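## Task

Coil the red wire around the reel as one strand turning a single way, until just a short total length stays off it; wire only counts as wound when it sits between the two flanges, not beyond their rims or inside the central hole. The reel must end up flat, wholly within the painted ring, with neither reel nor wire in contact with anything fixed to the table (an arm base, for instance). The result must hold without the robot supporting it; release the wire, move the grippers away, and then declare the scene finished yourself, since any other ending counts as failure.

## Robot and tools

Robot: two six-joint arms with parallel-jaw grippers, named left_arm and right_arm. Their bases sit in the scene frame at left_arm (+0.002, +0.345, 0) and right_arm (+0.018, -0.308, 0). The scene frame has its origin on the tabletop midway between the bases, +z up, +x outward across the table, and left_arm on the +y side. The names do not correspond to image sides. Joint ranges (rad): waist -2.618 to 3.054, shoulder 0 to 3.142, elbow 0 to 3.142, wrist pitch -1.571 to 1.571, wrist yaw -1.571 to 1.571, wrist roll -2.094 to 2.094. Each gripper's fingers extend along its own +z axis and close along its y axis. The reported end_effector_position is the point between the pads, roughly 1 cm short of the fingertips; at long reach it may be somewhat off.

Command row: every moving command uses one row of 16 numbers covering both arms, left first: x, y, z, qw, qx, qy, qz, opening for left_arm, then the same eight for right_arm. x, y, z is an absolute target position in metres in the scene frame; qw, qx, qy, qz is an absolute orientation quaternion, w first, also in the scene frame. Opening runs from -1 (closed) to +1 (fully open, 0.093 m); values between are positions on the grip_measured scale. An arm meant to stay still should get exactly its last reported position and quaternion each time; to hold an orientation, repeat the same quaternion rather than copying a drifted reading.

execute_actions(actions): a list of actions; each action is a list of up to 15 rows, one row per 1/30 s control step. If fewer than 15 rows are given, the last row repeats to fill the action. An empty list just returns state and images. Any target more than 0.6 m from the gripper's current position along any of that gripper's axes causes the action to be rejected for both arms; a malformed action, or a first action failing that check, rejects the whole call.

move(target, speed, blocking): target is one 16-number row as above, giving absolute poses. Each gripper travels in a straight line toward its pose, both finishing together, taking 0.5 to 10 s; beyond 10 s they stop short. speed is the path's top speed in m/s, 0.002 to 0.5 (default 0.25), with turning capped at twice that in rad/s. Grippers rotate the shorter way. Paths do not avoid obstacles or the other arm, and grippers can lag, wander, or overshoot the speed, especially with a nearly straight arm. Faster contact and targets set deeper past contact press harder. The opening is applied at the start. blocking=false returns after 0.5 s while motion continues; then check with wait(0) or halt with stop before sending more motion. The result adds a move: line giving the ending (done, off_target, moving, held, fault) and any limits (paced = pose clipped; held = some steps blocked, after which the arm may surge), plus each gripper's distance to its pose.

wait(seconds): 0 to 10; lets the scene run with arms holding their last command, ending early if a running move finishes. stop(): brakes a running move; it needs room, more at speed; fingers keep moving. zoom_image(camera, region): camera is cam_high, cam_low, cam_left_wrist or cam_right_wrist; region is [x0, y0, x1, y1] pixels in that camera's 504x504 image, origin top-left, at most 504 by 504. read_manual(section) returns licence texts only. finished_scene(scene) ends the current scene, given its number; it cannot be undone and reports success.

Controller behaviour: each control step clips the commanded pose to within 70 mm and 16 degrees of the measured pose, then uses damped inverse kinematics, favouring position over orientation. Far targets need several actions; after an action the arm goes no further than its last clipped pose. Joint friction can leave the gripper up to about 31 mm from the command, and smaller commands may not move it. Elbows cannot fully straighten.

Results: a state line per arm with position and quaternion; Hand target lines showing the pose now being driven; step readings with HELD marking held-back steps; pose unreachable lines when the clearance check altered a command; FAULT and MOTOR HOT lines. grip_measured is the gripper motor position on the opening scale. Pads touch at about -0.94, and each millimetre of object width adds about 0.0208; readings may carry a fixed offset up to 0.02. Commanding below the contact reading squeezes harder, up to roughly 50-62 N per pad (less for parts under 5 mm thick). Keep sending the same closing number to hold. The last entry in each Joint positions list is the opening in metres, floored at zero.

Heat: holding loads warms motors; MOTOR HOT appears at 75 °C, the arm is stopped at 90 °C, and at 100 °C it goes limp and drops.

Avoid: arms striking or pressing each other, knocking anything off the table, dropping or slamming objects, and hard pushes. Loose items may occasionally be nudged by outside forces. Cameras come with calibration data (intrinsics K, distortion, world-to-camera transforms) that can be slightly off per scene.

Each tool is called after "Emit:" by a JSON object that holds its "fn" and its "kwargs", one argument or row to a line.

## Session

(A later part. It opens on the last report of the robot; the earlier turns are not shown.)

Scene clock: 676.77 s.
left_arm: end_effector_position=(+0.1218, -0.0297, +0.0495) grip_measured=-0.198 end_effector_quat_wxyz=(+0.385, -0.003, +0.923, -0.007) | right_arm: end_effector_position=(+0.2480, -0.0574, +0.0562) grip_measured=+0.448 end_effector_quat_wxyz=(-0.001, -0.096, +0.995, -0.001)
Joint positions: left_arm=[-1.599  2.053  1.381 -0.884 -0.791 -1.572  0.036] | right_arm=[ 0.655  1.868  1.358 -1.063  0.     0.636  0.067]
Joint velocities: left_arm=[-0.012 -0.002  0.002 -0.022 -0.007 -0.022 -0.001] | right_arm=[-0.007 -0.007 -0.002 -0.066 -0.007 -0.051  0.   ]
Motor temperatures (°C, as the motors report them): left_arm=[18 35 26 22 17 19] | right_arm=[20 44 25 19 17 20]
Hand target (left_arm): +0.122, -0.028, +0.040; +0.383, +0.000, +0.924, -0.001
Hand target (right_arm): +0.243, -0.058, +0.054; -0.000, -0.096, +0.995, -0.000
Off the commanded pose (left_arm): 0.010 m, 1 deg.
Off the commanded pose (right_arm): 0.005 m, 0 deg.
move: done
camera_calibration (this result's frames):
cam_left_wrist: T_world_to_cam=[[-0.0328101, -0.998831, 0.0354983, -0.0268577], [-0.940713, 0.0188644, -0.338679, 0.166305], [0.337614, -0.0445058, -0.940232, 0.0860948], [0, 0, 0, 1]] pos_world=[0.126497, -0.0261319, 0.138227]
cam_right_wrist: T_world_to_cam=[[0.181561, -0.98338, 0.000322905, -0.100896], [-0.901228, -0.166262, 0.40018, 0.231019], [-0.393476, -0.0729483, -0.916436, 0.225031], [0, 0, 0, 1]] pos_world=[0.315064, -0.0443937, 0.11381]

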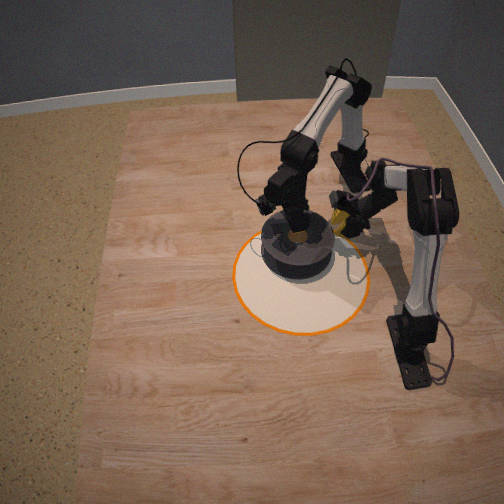

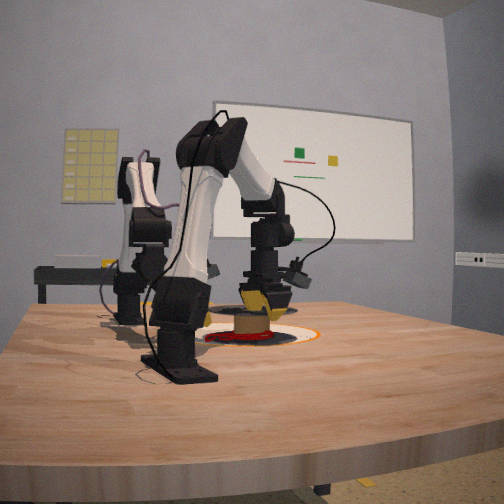

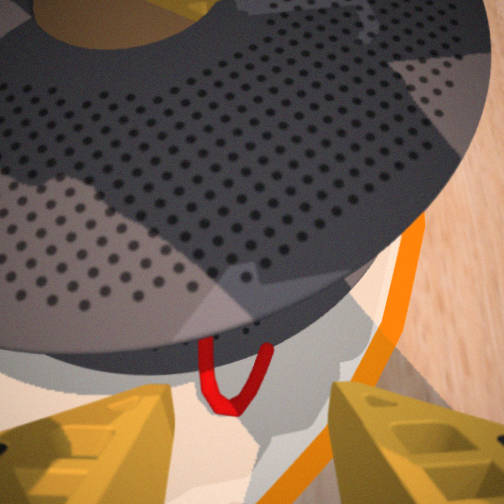

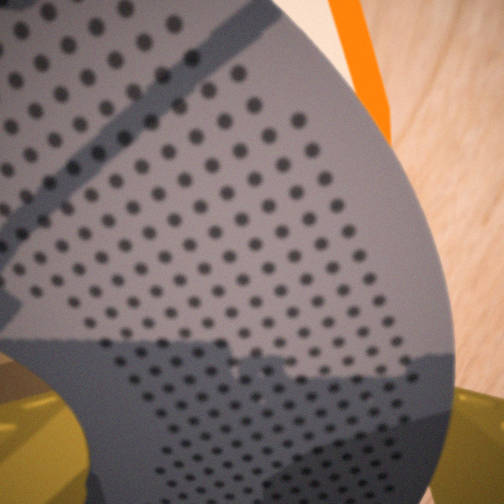

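Emit:
{"fn": "move", "kwargs": {
  "target": [0.126,-0.023,0.015,0.383,0.0,0.924,0.0,-0.2,0.243,-0.058,0.054,0,-0.0958,0.9954,0,0.42],
  "speed": 0.06
}}

Emit:
{"fn": "move", "kwargs": {
  "target": [0.126,-0.023,-0.002,0.383,0.0,0.924,0.0,-0.2,0.243,-0.058,0.054,0,-0.0958,0.9954,0,0.42],
  "speed": 0.04
}}

Scene clock: 678.57 s.
left_arm: end_effector_position=(+0.1238, -0.0255, +0.0236) grip_measured=-0.198 end_effector_quat_wxyz=(+0.385, -0.000, +0.923, -0.006) | right_arm: end_effector_position=(+0.2480, -0.0574, +0.0562) grip_measured=+0.448 end_effector_quat_wxyz=(-0.001, -0.096, +0.995, -0.001)
Joint positions: left_arm=[-1.593  2.083  1.312 -0.78  -0.791 -1.559  0.036] | right_arm=[ 0.655  1.868  1.358 -1.063  0.     0.636  0.067]
Joint velocities: left_arm=[ 0.002 -0.017  0.007 -0.022  0.007  0.037 -0.   ] | right_arm=[ 0.002  0.002 -0.032  0.066  0.037 -0.007 -0.   ]
Motor temperatures (°C, as the motors report them): left_arm=[18 35 25 22 17 19] | right_arm=[20 44 25 19 17 20]
Hand target (left_arm): +0.126, -0.023, +0.015; +0.383, -0.000, +0.924, -0.000
Hand target (right_arm): +0.243, -0.058, +0.054; -0.000, -0.096, +0.995, -0.000
Off the commanded pose (left_arm): 0.009 m, 1 deg.
Off the commanded pose (right_arm): 0.005 m, 0 deg.
move: done
camera_calibration (this result's frames):
cam_left_wrist: T_world_to_cam=[[-0.0365906, -0.998842, 0.0312366, -0.0210867], [-0.940581, 0.0238634, -0.338729, 0.159443], [0.337591, -0.0417749, -0.940365, 0.061377], [0, 0, 0, 1]] pos_world=[0.128477, -0.0223031, 0.112383]
cam_right_wrist: T_world_to_cam=[[0.181561, -0.98338, 0.000322905, -0.100896], [-0.901228, -0.166262, 0.40018, 0.231019], [-0.393476, -0.0729483, -0.916436, 0.225031], [0, 0, 0, 1]] pos_world=[0.315064, -0.0443937, 0.11381]

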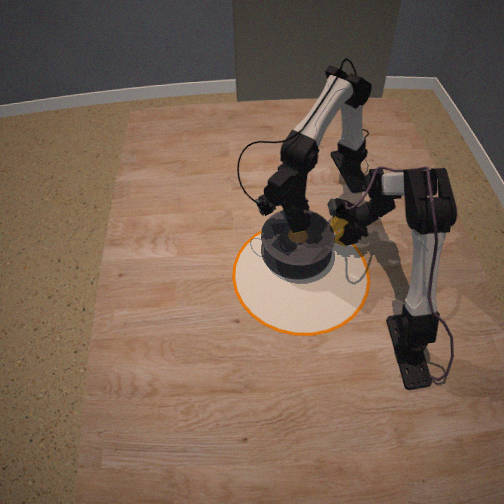

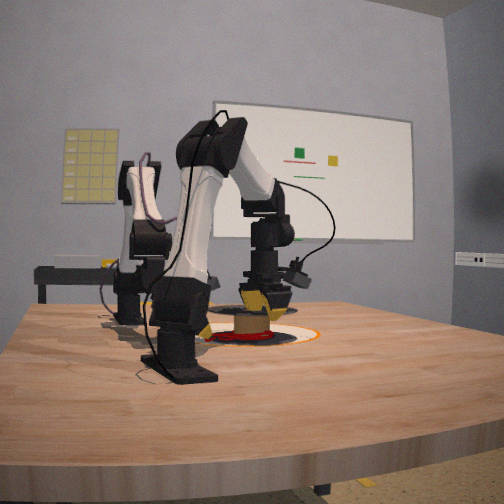

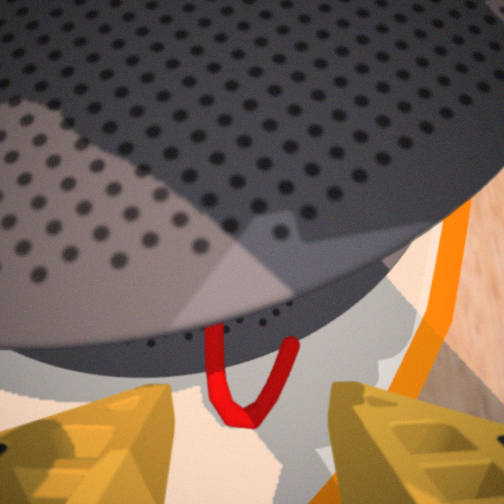

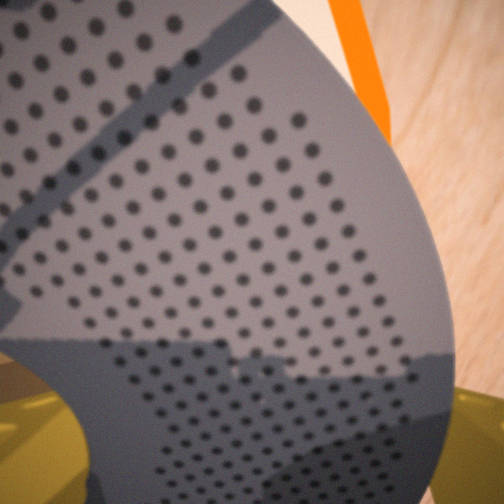

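Scene clock: 679.43 s.
left_arm: end_effector_position=(+0.1240, -0.0266, +0.0139) grip_measured=-0.198 end_effector_quat_wxyz=(+0.388, -0.001, +0.922, -0.008) | right_arm: end_effector_position=(+0.2480, -0.0574, +0.0562) grip_measured=+0.448 end_effector_quat_wxyz=(-0.001, -0.096, +0.995, -0.001)
Joint positions: left_arm=[-1.595  2.103  1.297 -0.739 -0.796 -1.558  0.036] | right_arm=[ 0.655  1.868  1.358 -1.063  0.     0.636  0.067]
Joint velocities: left_arm=[-0.007  0.002  0.007  0.022  0.007 -0.007 -0.001] | right_arm=[ 0.002 -0.012 -0.017 -0.051  0.037  0.022 -0.001]
Motor temperatures (°C, as the motors report them): left_arm=[18 35 25 22 17 19] | right_arm=[20 44 25 19 17 20]
Hand target (left_arm): +0.126, -0.022, -0.001; +0.383, -0.000, +0.924, +0.000
Hand target (right_arm): +0.243, -0.058, +0.054; -0.000, -0.096, +0.995, -0.000
Off the commanded pose (left_arm): 0.016 m, 1 deg.
Off the commanded pose (right_arm): 0.005 m, 0 deg.
move: off_target (left_arm)
camera_calibration (this result's frames):
cam_left_wrist: T_world_to_cam=[[-0.038328, -0.998624, 0.0358035, -0.0217602], [-0.938711, 0.0236991, -0.343889, 0.156196], [0.342568, -0.0467898, -0.938327, 0.0512954], [0, 0, 0, 1]] pos_world=[0.128217, -0.0230319, 0.102625]
cam_right_wrist: T_world_to_cam=[[0.181561, -0.98338, 0.000322905, -0.100896], [-0.901228, -0.166262, 0.40018, 0.231019], [-0.393476, -0.0729483, -0.916436, 0.225031], [0, 0, 0, 1]] pos_world=[0.315064, -0.0443937, 0.11381]

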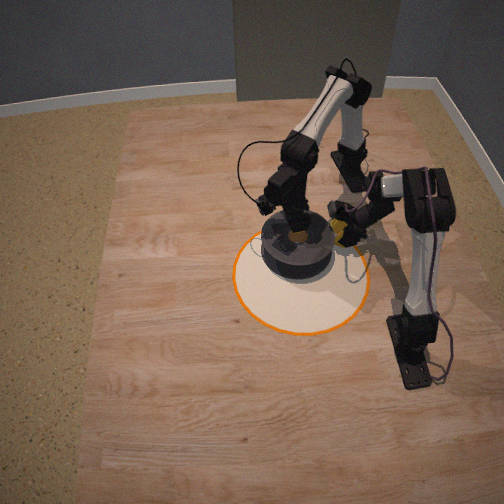

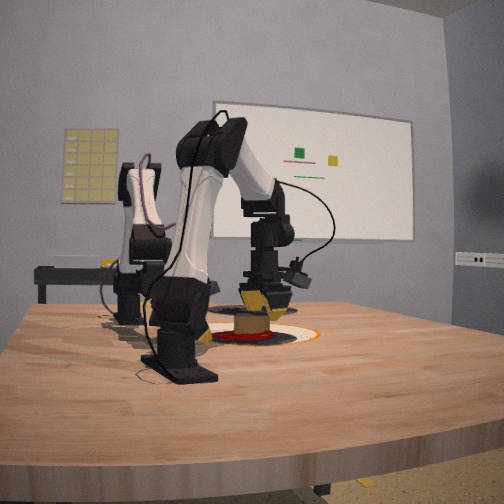

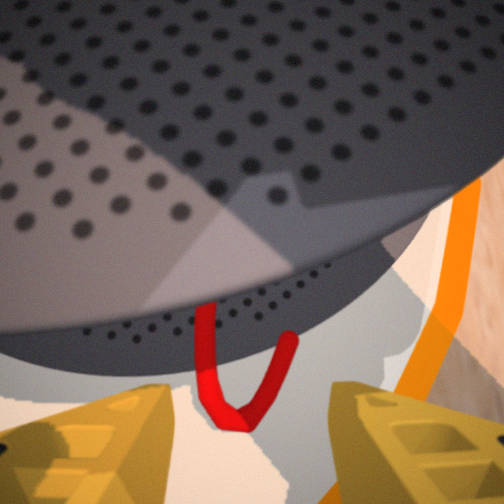

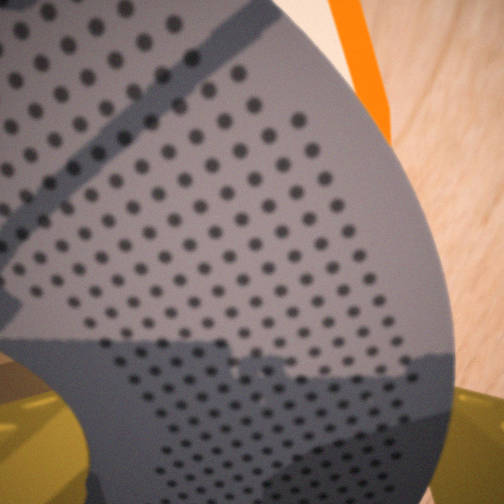

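Good position. Close.

Emit:
{"fn": "execute_actions", "kwargs": {
  "actions": [
    [[0.126,-0.023,-0.002,0.383,0.0,0.924,0.0,-0.6,0.243,-0.058,0.054,0,-0.0958,0.9954,0,0.42]],
    [[0.126,-0.023,-0.002,0.383,0.0,0.924,0.0,-1,0.243,-0.058,0.054,0,-0.0958,0.9954,0,0.42]],
    [[0.126,-0.023,-0.002,0.383,0.0,0.924,0.0,-1,0.243,-0.058,0.054,0,-0.0958,0.9954,0,0.42]]
  ]
}}

Scene clock: 681.27 s.
left_arm: end_effector_position=(+0.1247, -0.0285, +0.0142) grip_measured=-0.991 end_effector_quat_wxyz=(+0.389, -0.003, +0.921, -0.013) | right_arm: end_effector_position=(+0.2480, -0.0574, +0.0562) grip_measured=+0.448 end_effector_quat_wxyz=(-0.001, -0.096, +0.995, -0.001)
Joint positions: left_arm=[-1.593  2.103  1.297 -0.728 -0.798 -1.558  0.   ] | right_arm=[ 0.655  1.868  1.358 -1.063  0.     0.637  0.067]
Joint velocities: left_arm=[ 0.007 -0.012  0.002 -0.081  0.007  0.037  0.   ] | right_arm=[-0.002 -0.007 -0.002  0.022  0.051 -0.007 -0.001]
Motor temperatures (°C, as the motors report them): left_arm=[18 35 25 22 17 19] | right_arm=[20 44 25 19 17 20]
Hand target (left_arm): +0.126, -0.023, -0.001; +0.383, -0.000, +0.924, +0.000
Hand target (right_arm): +0.243, -0.058, +0.054; -0.000, -0.096, +0.995, -0.000
Off the commanded pose (left_arm): 0.017 m, 2 deg.
Off the commanded pose (right_arm): 0.005 m, 0 deg.
Step readings (end_effector_position; steps 1 to 15: 1st action; 16 to 30: 2nd action; 31 to 45: 3rd action):
0: left_arm (+0.1240, -0.0266, +0.0139) | right_arm (+0.2480, -0.0574, +0.0562)
1: left_arm (+0.1241, -0.0266, +0.0139) | right_arm (+0.2480, -0.0574, +0.0562)
2: left_arm (+0.1245, -0.0265, +0.0141) | right_arm (+0.2480, -0.0574, +0.0562)
4: left_arm (+0.1247, -0.0268, +0.0141) | right_arm (+0.2480, -0.0574, +0.0562)
8: left_arm (+0.1247, -0.0269, +0.0141) | right_arm (+0.2480, -0.0574, +0.0562)
15: left_arm (+0.1247, -0.0269, +0.0141) | right_arm (+0.2480, -0.0574, +0.0562)
16: left_arm (+0.1247, -0.0269, +0.0141) | right_arm (+0.2480, -0.0574, +0.0562)
17: left_arm (+0.1247, -0.0277, +0.0142) | right_arm (+0.2480, -0.0574, +0.0562)
19: left_arm (+0.1247, -0.0285, +0.0142) | right_arm (+0.2480, -0.0574, +0.0562)
23: left_arm (+0.1247, -0.0285, +0.0142) | right_arm (+0.2480, -0.0574, +0.0562)
30: left_arm (+0.1247, -0.0285, +0.0142) | right_arm (+0.2480, -0.0574, +0.0562)
31: left_arm (+0.1247, -0.0285, +0.0142) | right_arm (+0.2480, -0.0574, +0.0562)
32: left_arm (+0.1247, -0.0285, +0.0142) | right_arm (+0.2480, -0.0574, +0.0562)
34: left_arm (+0.1247, -0.0285, +0.0142) | right_arm (+0.2480, -0.0574, +0.0562)
38: left_arm (+0.1247, -0.0285, +0.0142) | right_arm (+0.2480, -0.0574, +0.0562)
45: end_effector_position above
camera_calibration (this result's frames):
cam_left_wrist: T_world_to_cam=[[-0.0372115, -0.998231, 0.0463703, -0.0239177], [-0.937932, 0.018877, -0.346306, 0.156817], [0.344818, -0.0563787, -0.936975, 0.0507094], [0, 0, 0, 1]] pos_world=[0.128709, -0.0239767, 0.102929]
cam_right_wrist: T_world_to_cam=[[0.181186, -0.983449, 0.000323594, -0.100807], [-0.901292, -0.165918, 0.40018, 0.231054], [-0.393503, -0.0727987, -0.916437, 0.225046], [0, 0, 0, 1]] pos_world=[0.315069, -0.0444193, 0.11381]

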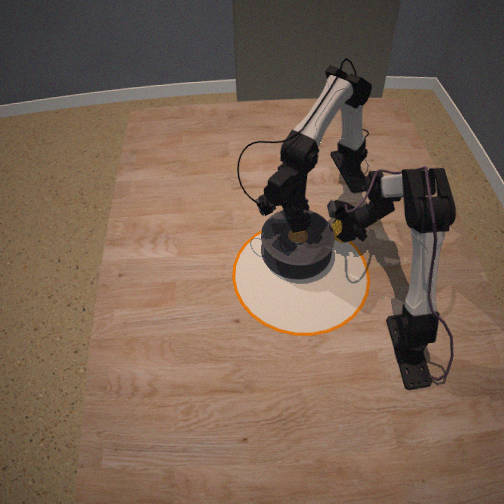

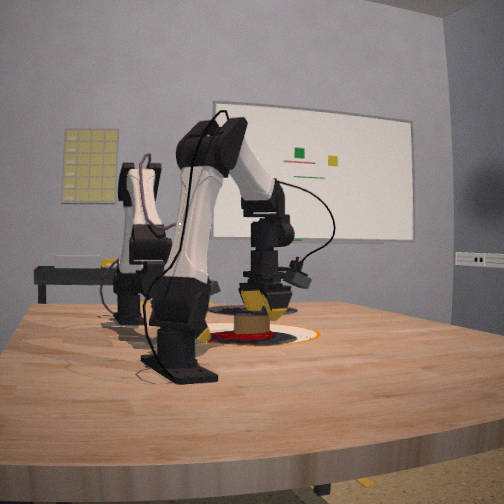

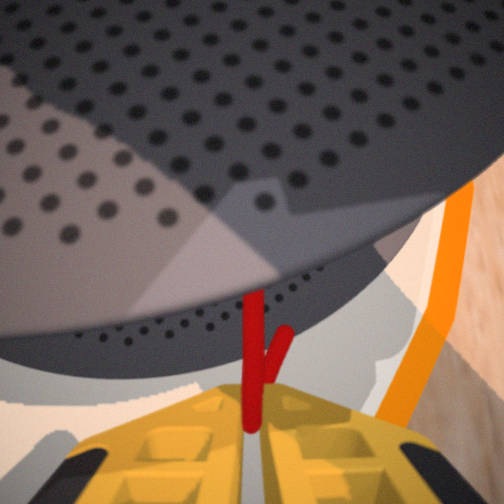

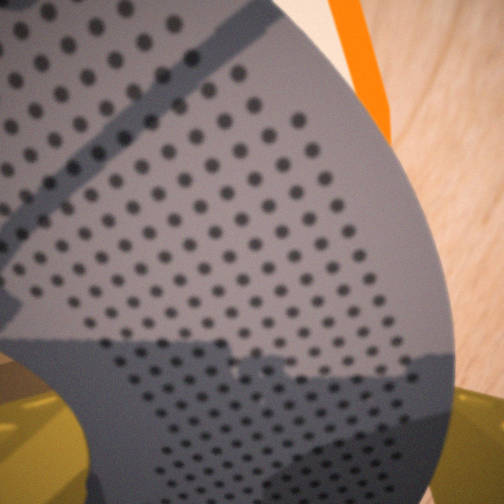

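Emit:
{"fn": "move", "kwargs": {
  "target": [0.118,-0.022,0.036,0.408,0.2345,0.875,-0.109,-1,0.243,-0.058,0.054,0,-0.0958,0.9954,0,0.42],
  "speed": 0.04
}}

Emit:
{"fn": "move", "kwargs": {
  "target": [0.116,-0.016,0.034,0.400,0.4435,0.768,-0.231,-1,0.243,-0.058,0.054,0,-0.0958,0.9954,0,0.42],
  "speed": 0.04
}}

Emit:
{"fn": "zoom_image", "kwargs": {
  "camera": "cam_low",
  "region": [170,290,330,370]
}}

Scene clock: 689.03 s.
left_arm: end_effector_position=(+0.1192, -0.0203, +0.0303) grip_measured=-0.991 end_effector_quat_wxyz=(+0.412, +0.237, +0.875, -0.093) | right_arm: end_effector_position=(+0.2480, -0.0574, +0.0562) grip_measured=+0.448 end_effector_quat_wxyz=(-0.001, -0.096, +0.995, -0.001)
Joint positions: left_arm=[-1.588  1.798  0.832 -0.088 -0.738 -0.828  0.   ] | right_arm=[ 0.655  1.868  1.358 -1.063  0.     0.637  0.067]
Joint velocities: left_arm=[ 0.002  0.007 -0.007  0.066 -0.022  0.081  0.   ] | right_arm=[ 0.007 -0.002  0.007  0.007 -0.037  0.051  0.001]
Motor temperatures (°C, as the motors report them): left_arm=[18 36 25 22 17 19] | right_arm=[20 44 25 19 17 20]
Hand target (left_arm): +0.118, -0.022, +0.035; +0.408, +0.237, +0.875, -0.110
Hand target (right_arm): +0.243, -0.058, +0.054; -0.000, -0.096, +0.995, -0.000
Off the commanded pose (left_arm): 0.006 m, 2 deg.
Off the commanded pose (right_arm): 0.005 m, 0 deg.
move: done
camera_calibration (this result's frames):
cam_left_wrist: T_world_to_cam=[[-0.521864, -0.852886, -0.0155889, 0.0459866], [-0.77401, 0.481125, -0.411617, 0.148964], [0.358562, -0.202742, -0.911224, 0.062773], [0, 0, 0, 1]] pos_world=[0.116791, -0.0197224, 0.119233]
cam_right_wrist: T_world_to_cam=[[0.180811, -0.983518, 0.000324282, -0.100718], [-0.901355, -0.165574, 0.400179, 0.23109], [-0.39353, -0.0726492, -0.916437, 0.225062], [0, 0, 0, 1]] pos_world=[0.315074, -0.0444448, 0.11381]

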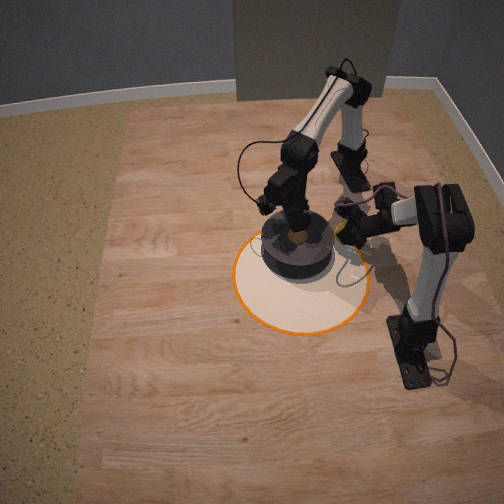

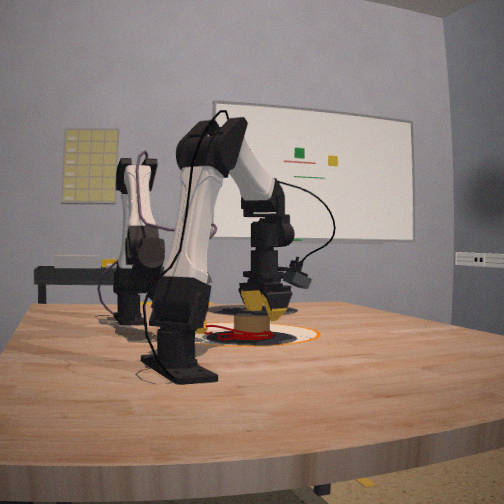

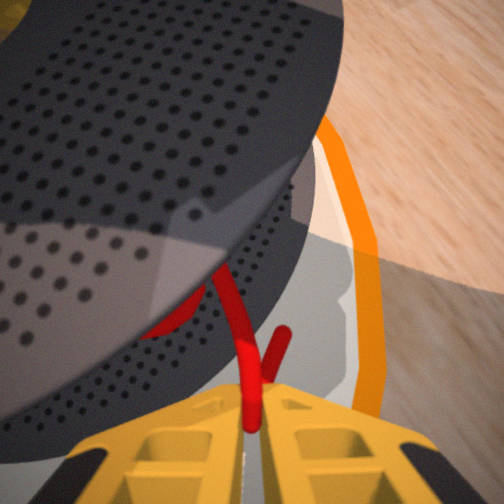

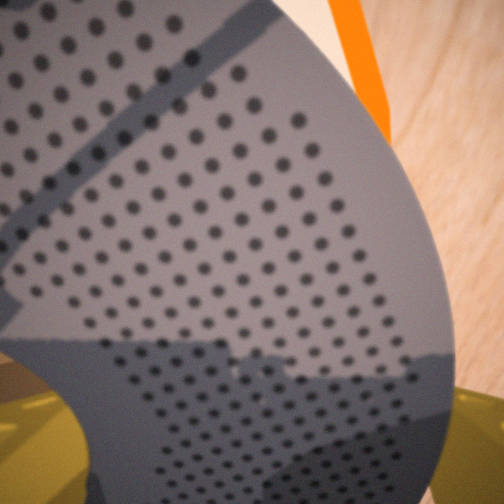

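Scene clock: 696.03 s.
left_arm: end_effector_position=(+0.1193, -0.0135, +0.0269) grip_measured=-0.991 end_effector_quat_wxyz=(+0.399, +0.441, +0.776, -0.210) | right_arm: end_effector_position=(+0.2480, -0.0574, +0.0562) grip_measured=+0.448 end_effector_quat_wxyz=(-0.001, -0.096, +0.995, -0.001)
Joint positions: left_arm=[-1.42   1.652  0.47   0.51  -0.312 -0.208  0.   ] | right_arm=[ 0.655  1.868  1.358 -1.063  0.     0.637  0.067]
Joint velocities: left_arm=[-0.002 -0.007 -0.012  0.007  0.037  0.066  0.   ] | right_arm=[ 0.002  0.007  0.017 -0.022 -0.037 -0.007 -0.   ]
Motor temperatures (°C, as the motors report them): left_arm=[18 36 25 23 17 19] | right_arm=[20 44 24 19 17 20]
Hand target (left_arm): +0.115, -0.016, +0.034; +0.401, +0.445, +0.767, -0.231
Hand target (right_arm): +0.243, -0.058, +0.054; -0.000, -0.096, +0.995, -0.000
Off the commanded pose (left_arm): 0.008 m, 3 deg.
Off the commanded pose (right_arm): 0.005 m, 0 deg.
move: off_target (left_arm)
camera_calibration (this result's frames):
cam_left_wrist: T_world_to_cam=[[-0.870224, -0.492541, -0.0106524, 0.0980107], [-0.430257, 0.770359, -0.470559, 0.108817], [0.239976, -0.404909, -0.882304, 0.0716213], [0, 0, 0, 1]] pos_world=[0.114923, -0.00655404, 0.115441]
cam_right_wrist: T_world_to_cam=[[0.180436, -0.983587, 0.00032497, -0.100629], [-0.901419, -0.16523, 0.400179, 0.231125], [-0.393557, -0.0724996, -0.916437, 0.225077], [0, 0, 0, 1]] pos_world=[0.315079, -0.0444704, 0.11381]

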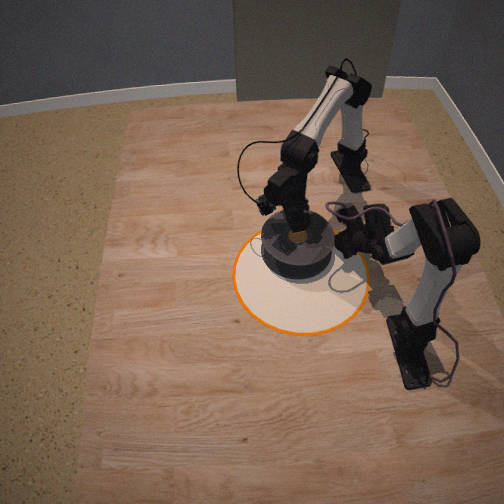

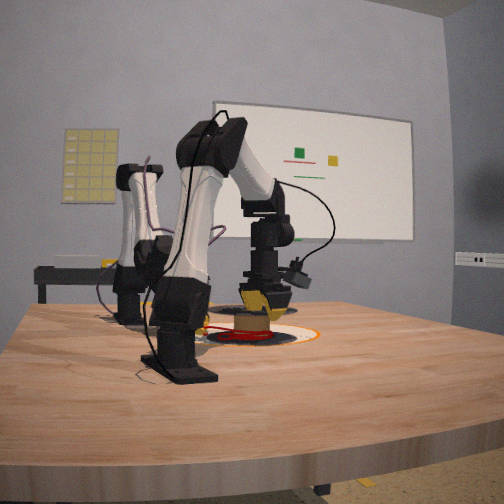

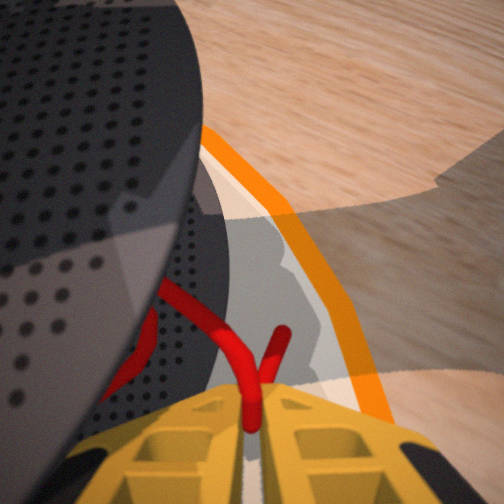

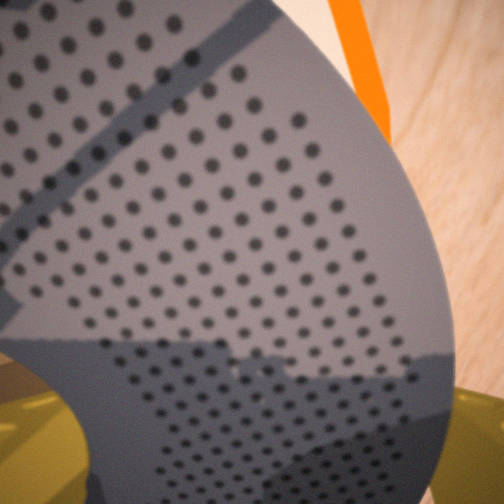

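Region (170, 290, 330, 370) of cam_low's 504x504 image, scaled by 3.150, with more detail than that image has.

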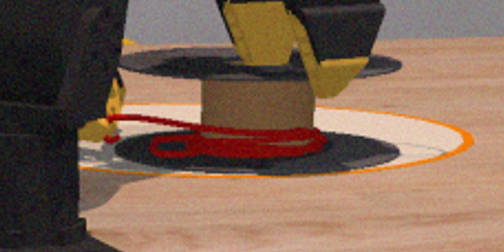

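Emit:
{"fn": "move", "kwargs": {
  "target": [0.114,-0.014,0.036,0.400,0.4435,0.768,-0.231,-1,0.257,-0.056,0.054,0,-0.1736,0.9848,0,0.42],
  "speed": 0.02
}}

Emit:
{"fn": "zoom_image", "kwargs": {
  "camera": "cam_low",
  "region": [170,290,330,370]
}}

Scene clock: 701.17 s.
left_arm: end_effector_position=(+0.1157, -0.0167, +0.0301) grip_measured=-0.991 end_effector_quat_wxyz=(+0.396, +0.445, +0.771, -0.223) | right_arm: end_effector_position=(+0.2525, -0.0536, +0.0574) grip_measured=+0.448 end_effector_quat_wxyz=(+0.005, -0.161, +0.987, +0.008)
Joint positions: left_arm=[-1.42   1.644  0.47   0.516 -0.286 -0.204  0.   ] | right_arm=[ 0.65   1.871  1.366 -1.049 -0.006  0.501  0.067]
Joint velocities: left_arm=[-0.002  0.002 -0.002 -0.081  0.066 -0.007  0.   ] | right_arm=[ 0.007  0.012  0.002 -0.022 -0.066 -0.037 -0.   ]
Motor temperatures (°C, as the motors report them): left_arm=[18 35 25 24 17 19] | right_arm=[20 43 25 19 17 20]
Hand target (left_arm): +0.114, -0.014, +0.036; +0.400, +0.444, +0.768, -0.231
Hand target (right_arm): +0.257, -0.056, +0.054; +0.000, -0.173, +0.985, +0.001
Off the commanded pose (left_arm): 0.007 m, 1 deg.
Off the commanded pose (right_arm): 0.006 m, 2 deg.
move: done
camera_calibration (this result's frames):
cam_left_wrist: T_world_to_cam=[[-0.881256, -0.472601, 0.00598171, 0.0944559], [-0.41765, 0.772741, -0.477954, 0.110083], [0.221259, -0.423698, -0.878364, 0.0757698], [0, 0, 0, 1]] pos_world=[0.112451, -0.00832194, 0.118603]
cam_right_wrist: T_world_to_cam=[[0.307701, -0.95136, -0.0152936, -0.1272], [-0.875363, -0.289347, 0.387321, 0.22285], [-0.372907, -0.105791, -0.921818, 0.221566], [0, 0, 0, 1]] pos_world=[0.316837, -0.0330925, 0.115984]

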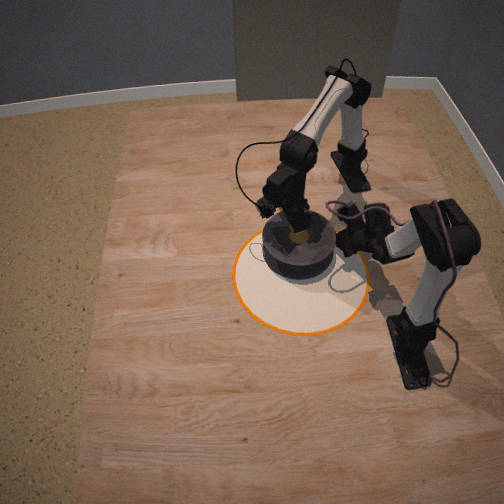

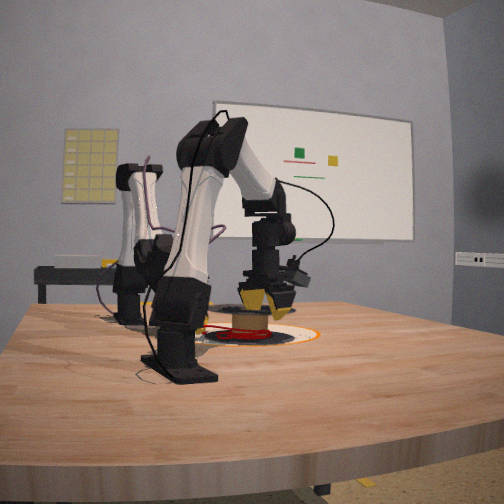

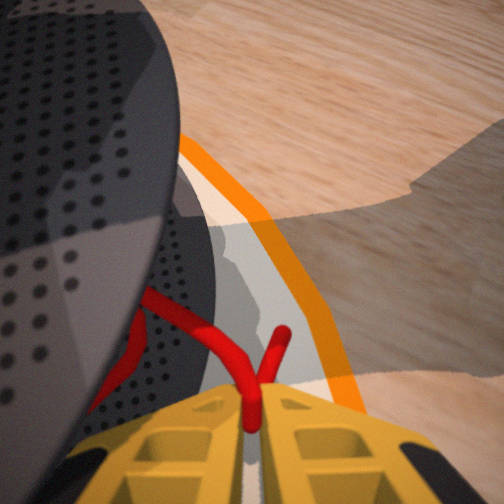

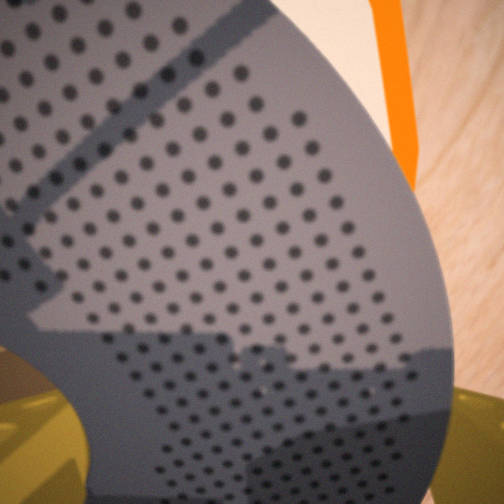

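Region (170, 290, 330, 370) of cam_low's 504x504 image, scaled by 3.150, with more detail than that image has.

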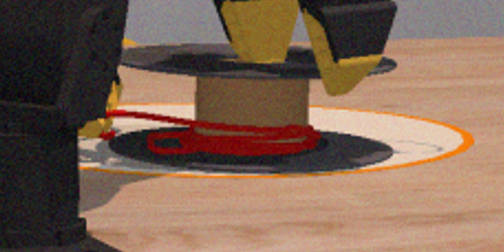

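Emit:
{"fn": "wait", "kwargs": {
  "seconds": 10
}}

Scene clock: 711.40 s.
left_arm: end_effector_position=(+0.1157, -0.0167, +0.0301) grip_measured=-0.991 end_effector_quat_wxyz=(+0.396, +0.445, +0.771, -0.223) | right_arm: end_effector_position=(+0.2525, -0.0536, +0.0573) grip_measured=+0.448 end_effector_quat_wxyz=(+0.005, -0.161, +0.987, +0.008)
Joint positions: left_arm=[-1.42   1.644  0.47   0.516 -0.286 -0.204  0.   ] | right_arm=[ 0.65   1.871  1.366 -1.049 -0.006  0.501  0.067]
Joint velocities: left_arm=[-0.007 -0.002 -0.002 -0.007  0.007 -0.022  0.   ] | right_arm=[-0.007 -0.002 -0.022  0.037  0.022 -0.051 -0.001]
Motor temperatures (°C, as the motors report them): left_arm=[18 35 25 25 17 19] | right_arm=[20 42 25 19 17 20]
Hand target (left_arm): +0.114, -0.014, +0.036; +0.400, +0.444, +0.768, -0.231
Hand target (right_arm): +0.257, -0.056, +0.054; +0.000, -0.173, +0.985, +0.000
Off the commanded pose (left_arm): 0.007 m, 1 deg.
Off the commanded pose (right_arm): 0.006 m, 2 deg.
wait: 10.00 s; at rest from the start
camera_calibration (this result's frames):
cam_left_wrist: T_world_to_cam=[[-0.881256, -0.472601, 0.00598171, 0.0944559], [-0.41765, 0.772741, -0.477954, 0.110083], [0.221259, -0.423698, -0.878364, 0.0757698], [0, 0, 0, 1]] pos_world=[0.112451, -0.00832194, 0.118603]
cam_right_wrist: T_world_to_cam=[[0.30806, -0.951247, -0.0151026, -0.127308], [-0.875155, -0.289572, 0.387624, 0.222799], [-0.373099, -0.106194, -0.921694, 0.221464], [0, 0, 0, 1]] pos_world=[0.31683, -0.0330671, 0.115837]

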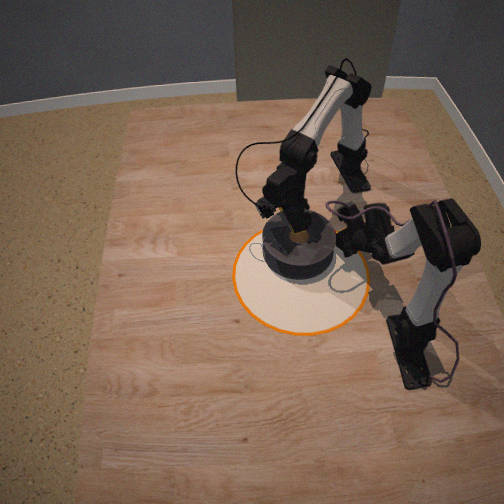

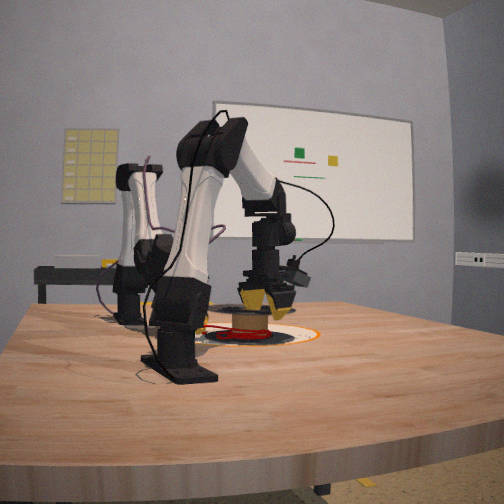

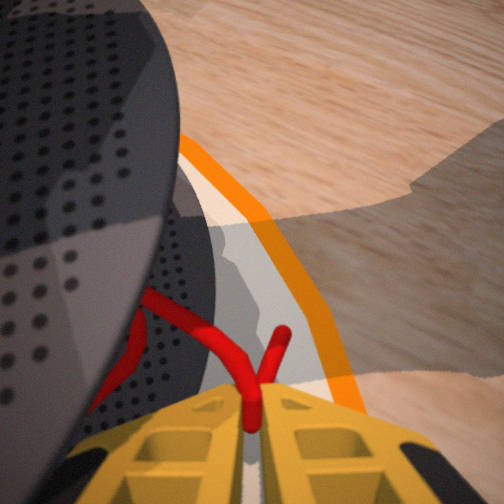

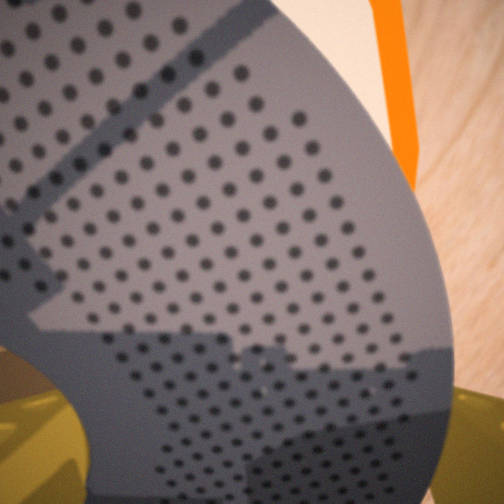

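Emit:
{"fn": "move", "kwargs": {
  "target": [0.125,-0.011,0.032,0.4568,0.3957,0.7602,-0.2378,-1,0.269,-0.050,0.053,0,-0.2756,0.9613,0,0.42],
  "speed": 0.02
}}

Emit:
{"fn": "move", "kwargs": {
  "target": [0.135,-0.008,0.026,0.5068,0.3504,0.7514,-0.2363,-1,0.280,-0.042,0.053,0,-0.3827,0.9239,0,0.42],
  "speed": 0.02
}}

Emit:
{"fn": "zoom_image", "kwargs": {
  "camera": "cam_low",
  "region": [170,290,330,370]
}}

Scene clock: 718.50 s.
left_arm: end_effector_position=(+0.1213, -0.0203, +0.0387) grip_measured=-0.991 end_effector_quat_wxyz=(+0.450, +0.407, +0.754, -0.253) | right_arm: end_effector_position=(+0.2656, -0.0372, +0.0580) grip_measured=+0.448 end_effector_quat_wxyz=(+0.012, -0.251, +0.967, +0.028)
Joint positions: left_arm=[-1.435  1.708  0.402  0.786 -0.352 -0.211  0.   ] | right_arm=[ 0.641  1.918  1.43  -1.033 -0.034  0.307  0.067]
Joint velocities: left_arm=[ 0.007  0.007 -0.027 -0.037 -0.066 -0.007  0.   ] | right_arm=[-0.002  0.012  0.022 -0.037 -0.007  0.022  0.001]
Motor temperatures (°C, as the motors report them): left_arm=[18 34 25 26 17 19] | right_arm=[20 41 26 18 17 20]
Hand target (left_arm): +0.125, -0.011, +0.032; +0.457, +0.397, +0.760, -0.238
Hand target (right_arm): +0.269, -0.050, +0.053; +0.000, -0.275, +0.961, +0.002
Off the commanded pose (left_arm): 0.012 m, 2 deg.
Off the commanded pose (right_arm): 0.014 m, 5 deg.
move: off_target (left_arm, right_arm)
camera_calibration (this result's frames):
cam_left_wrist: T_world_to_cam=[[-0.86038, -0.509094, 0.0238801, 0.0937109], [-0.42078, 0.683129, -0.59689, 0.122455], [0.28756, -0.523601, -0.801967, 0.0675502], [0, 0, 0, 1]] pos_world=[0.112729, -0.000575868, 0.125028]
cam_right_wrist: T_world_to_cam=[[0.478045, -0.876948, -0.0493478, -0.156179], [-0.809113, -0.461536, 0.363761, 0.216208], [-0.341775, -0.133966, -0.930184, 0.219897], [0, 0, 0, 1]] pos_world=[0.324753, -0.0077141, 0.11819]

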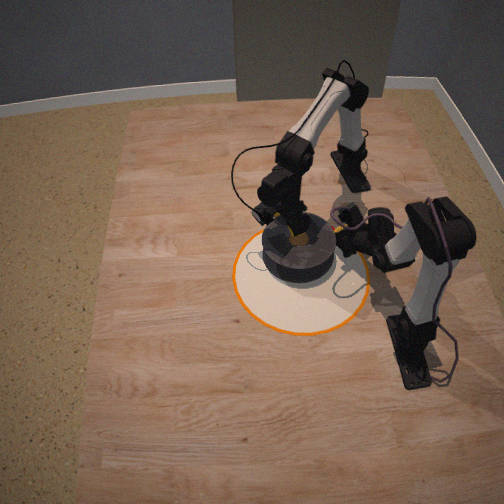

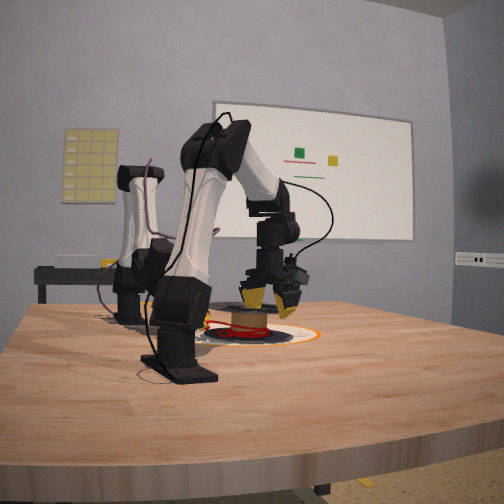

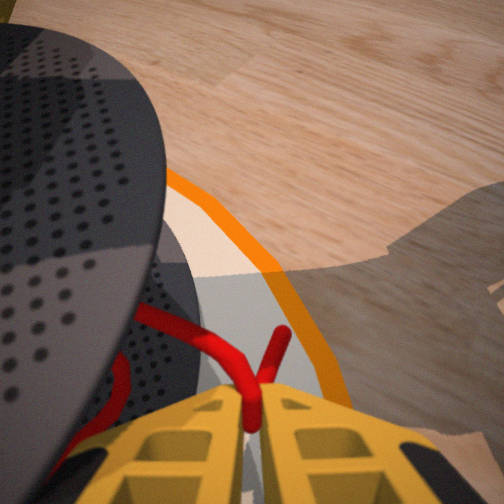

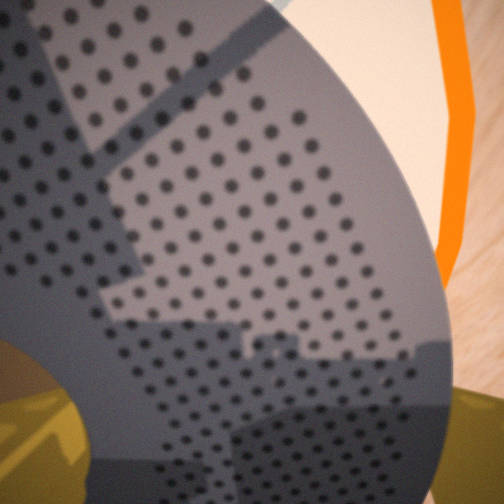

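Scene clock: 725.80 s.
left_arm: end_effector_position=(+0.1311, -0.0183, +0.0310) grip_measured=-0.991 end_effector_quat_wxyz=(+0.499, +0.363, +0.746, -0.250) | right_arm: end_effector_position=(+0.2808, -0.0284, +0.0563) grip_measured=+0.448 end_effector_quat_wxyz=(+0.023, -0.365, +0.931, +0.024)
Joint positions: left_arm=[-1.456  1.867  0.368  1.062 -0.47  -0.22   0.   ] | right_arm=[ 0.633  1.972  1.498 -1.035 -0.025  0.06   0.067]
Joint velocities: left_arm=[ 0.002 -0.017  0.002  0.007 -0.022 -0.007  0.   ] | right_arm=[-0.002  0.002  0.017  0.007 -0.051 -0.007 -0.001]
Motor temperatures (°C, as the motors report them): left_arm=[18 33 24 27 17 19] | right_arm=[20 41 26 18 17 20]
Hand target (left_arm): +0.135, -0.009, +0.027; +0.506, +0.351, +0.751, -0.236
Hand target (right_arm): +0.280, -0.042, +0.053; +0.000, -0.382, +0.924, +0.002
Off the commanded pose (left_arm): 0.012 m, 2 deg.
Off the commanded pose (right_arm): 0.014 m, 4 deg.
move: off_target (left_arm, right_arm)
camera_calibration (this result's frames):
cam_left_wrist: T_world_to_cam=[[-0.814146, -0.580426, 0.0165087, 0.0962255], [-0.438304, 0.595651, -0.673119, 0.123698], [0.380863, -0.555253, -0.73935, 0.0448477], [0, 0, 0, 1]] pos_world=[0.115478, 0.00707266, 0.114833]
cam_right_wrist: T_world_to_cam=[[0.672353, -0.739619, -0.0300818, -0.207499], [-0.688145, -0.639502, 0.342773, 0.195351], [-0.272759, -0.209764, -0.938936, 0.203633], [0, 0, 0, 1]] pos_world=[0.329485, 0.0141722, 0.117996]

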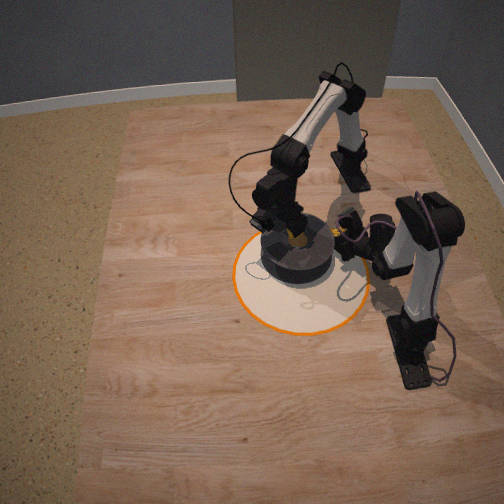

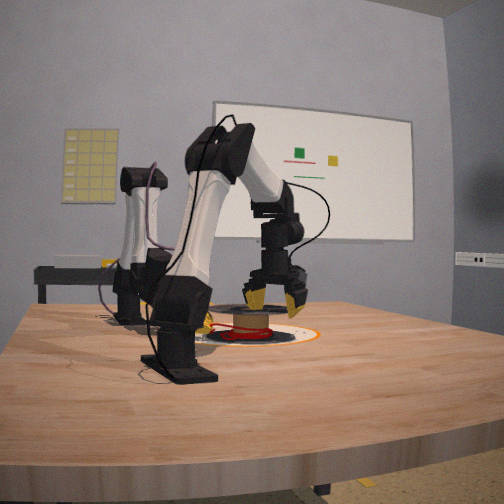

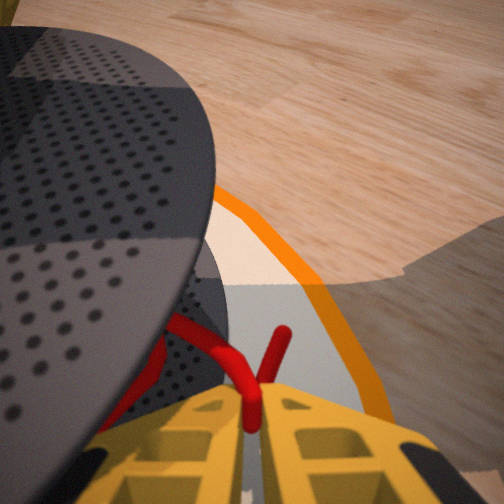

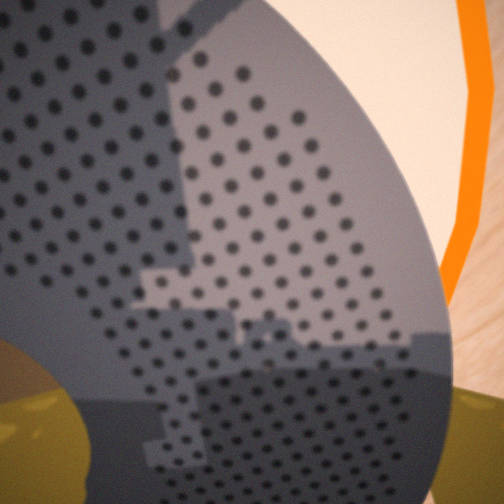

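Region (170, 290, 330, 370) of cam_low's 504x504 image, scaled by 3.150, with more detail than that image has.

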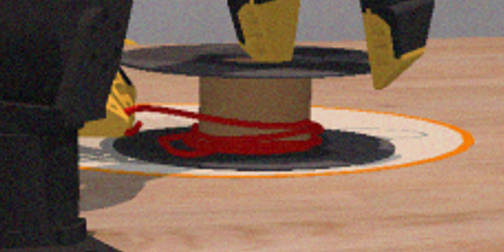

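Emit:
{"fn": "move", "kwargs": {
  "target": [0.144,-0.006,0.025,0.5432,0.3096,0.7475,-0.225,-1,0.281,-0.034,0.053,0,-0.40,0.9165,0,0.42],
  "speed": 0.02
}}

Emit:
{"fn": "zoom_image", "kwargs": {
  "camera": "cam_low",
  "region": [170,290,330,370]
}}

Scene clock: 730.57 s.
left_arm: end_effector_position=(+0.1411, -0.0138, +0.0285) grip_measured=-0.991 end_effector_quat_wxyz=(+0.537, +0.321, +0.744, -0.235) | right_arm: end_effector_position=(+0.2847, -0.0250, +0.0562) grip_measured=+0.448 end_effector_quat_wxyz=(+0.022, -0.385, +0.922, +0.021)
Joint positions: left_arm=[-1.475  1.974  0.368  1.219 -0.592 -0.23   0.   ] | right_arm=[ 0.633  1.996  1.533 -1.051 -0.022  0.016  0.067]
Joint velocities: left_arm=[-0.027  0.012 -0.027 -0.007 -0.051  0.051  0.   ] | right_arm=[-0.007  0.012 -0.012 -0.037 -0.037  0.095 -0.001]
Motor temperatures (°C, as the motors report them): left_arm=[18 32 24 27 17 19] | right_arm=[20 41 26 18 17 20]
Hand target (left_arm): +0.144, -0.007, +0.025; +0.543, +0.310, +0.747, -0.225
Hand target (right_arm): +0.281, -0.034, +0.054; +0.001, -0.400, +0.917, +0.001
Off the commanded pose (left_arm): 0.009 m, 2 deg.
Off the commanded pose (right_arm): 0.010 m, 4 deg.
move: off_target (right_arm)
camera_calibration (this result's frames):
cam_left_wrist: T_world_to_cam=[[-0.755543, -0.655044, 0.00852282, 0.0979322], [-0.458219, 0.519134, -0.721481, 0.126818], [0.468177, -0.549015, -0.692381, 0.0280511], [0, 0, 0, 1]] pos_world=[0.11897, 0.0137148, 0.110084]
cam_right_wrist: T_world_to_cam=[[0.703715, -0.710068, -0.0242749, -0.216174], [-0.660286, -0.666229, 0.346643, 0.191475], [-0.262313, -0.227909, -0.937683, 0.20189], [0, 0, 0, 1]] pos_world=[0.331512, 0.0200805, 0.117687]

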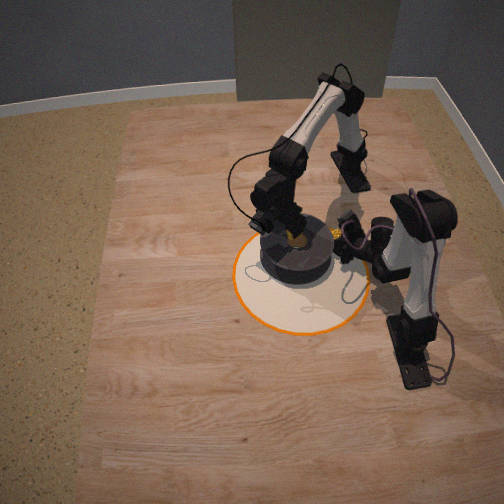

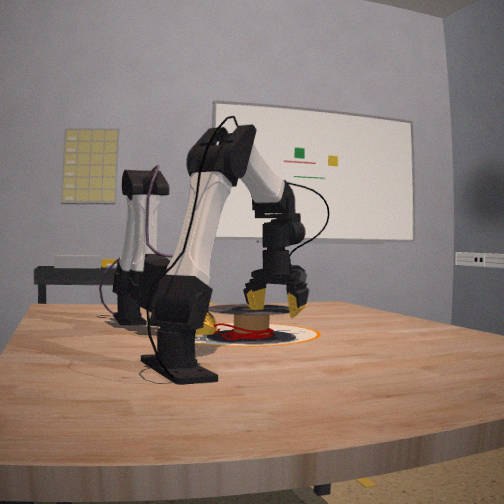

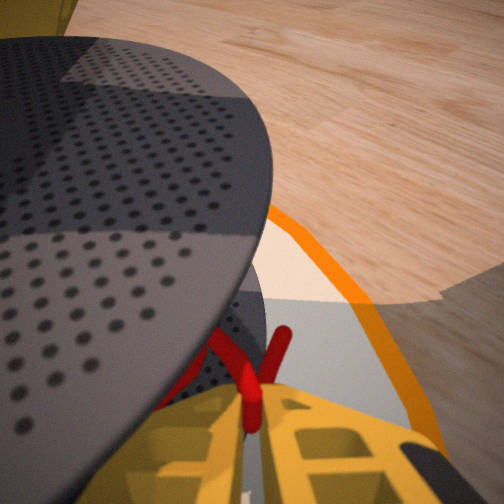

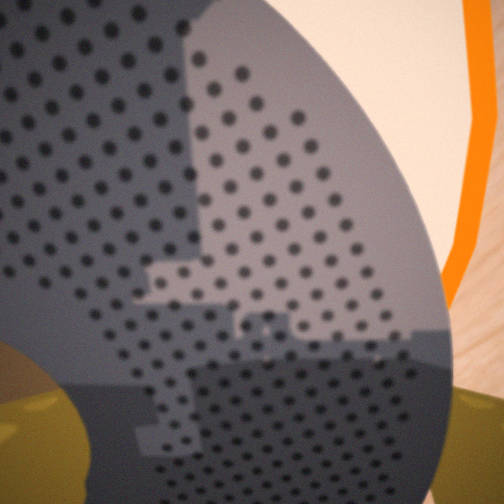

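Region (170, 290, 330, 370) of cam_low's 504x504 image, scaled by 3.150, with more detail than that image has.

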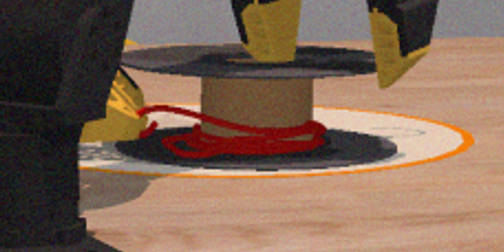

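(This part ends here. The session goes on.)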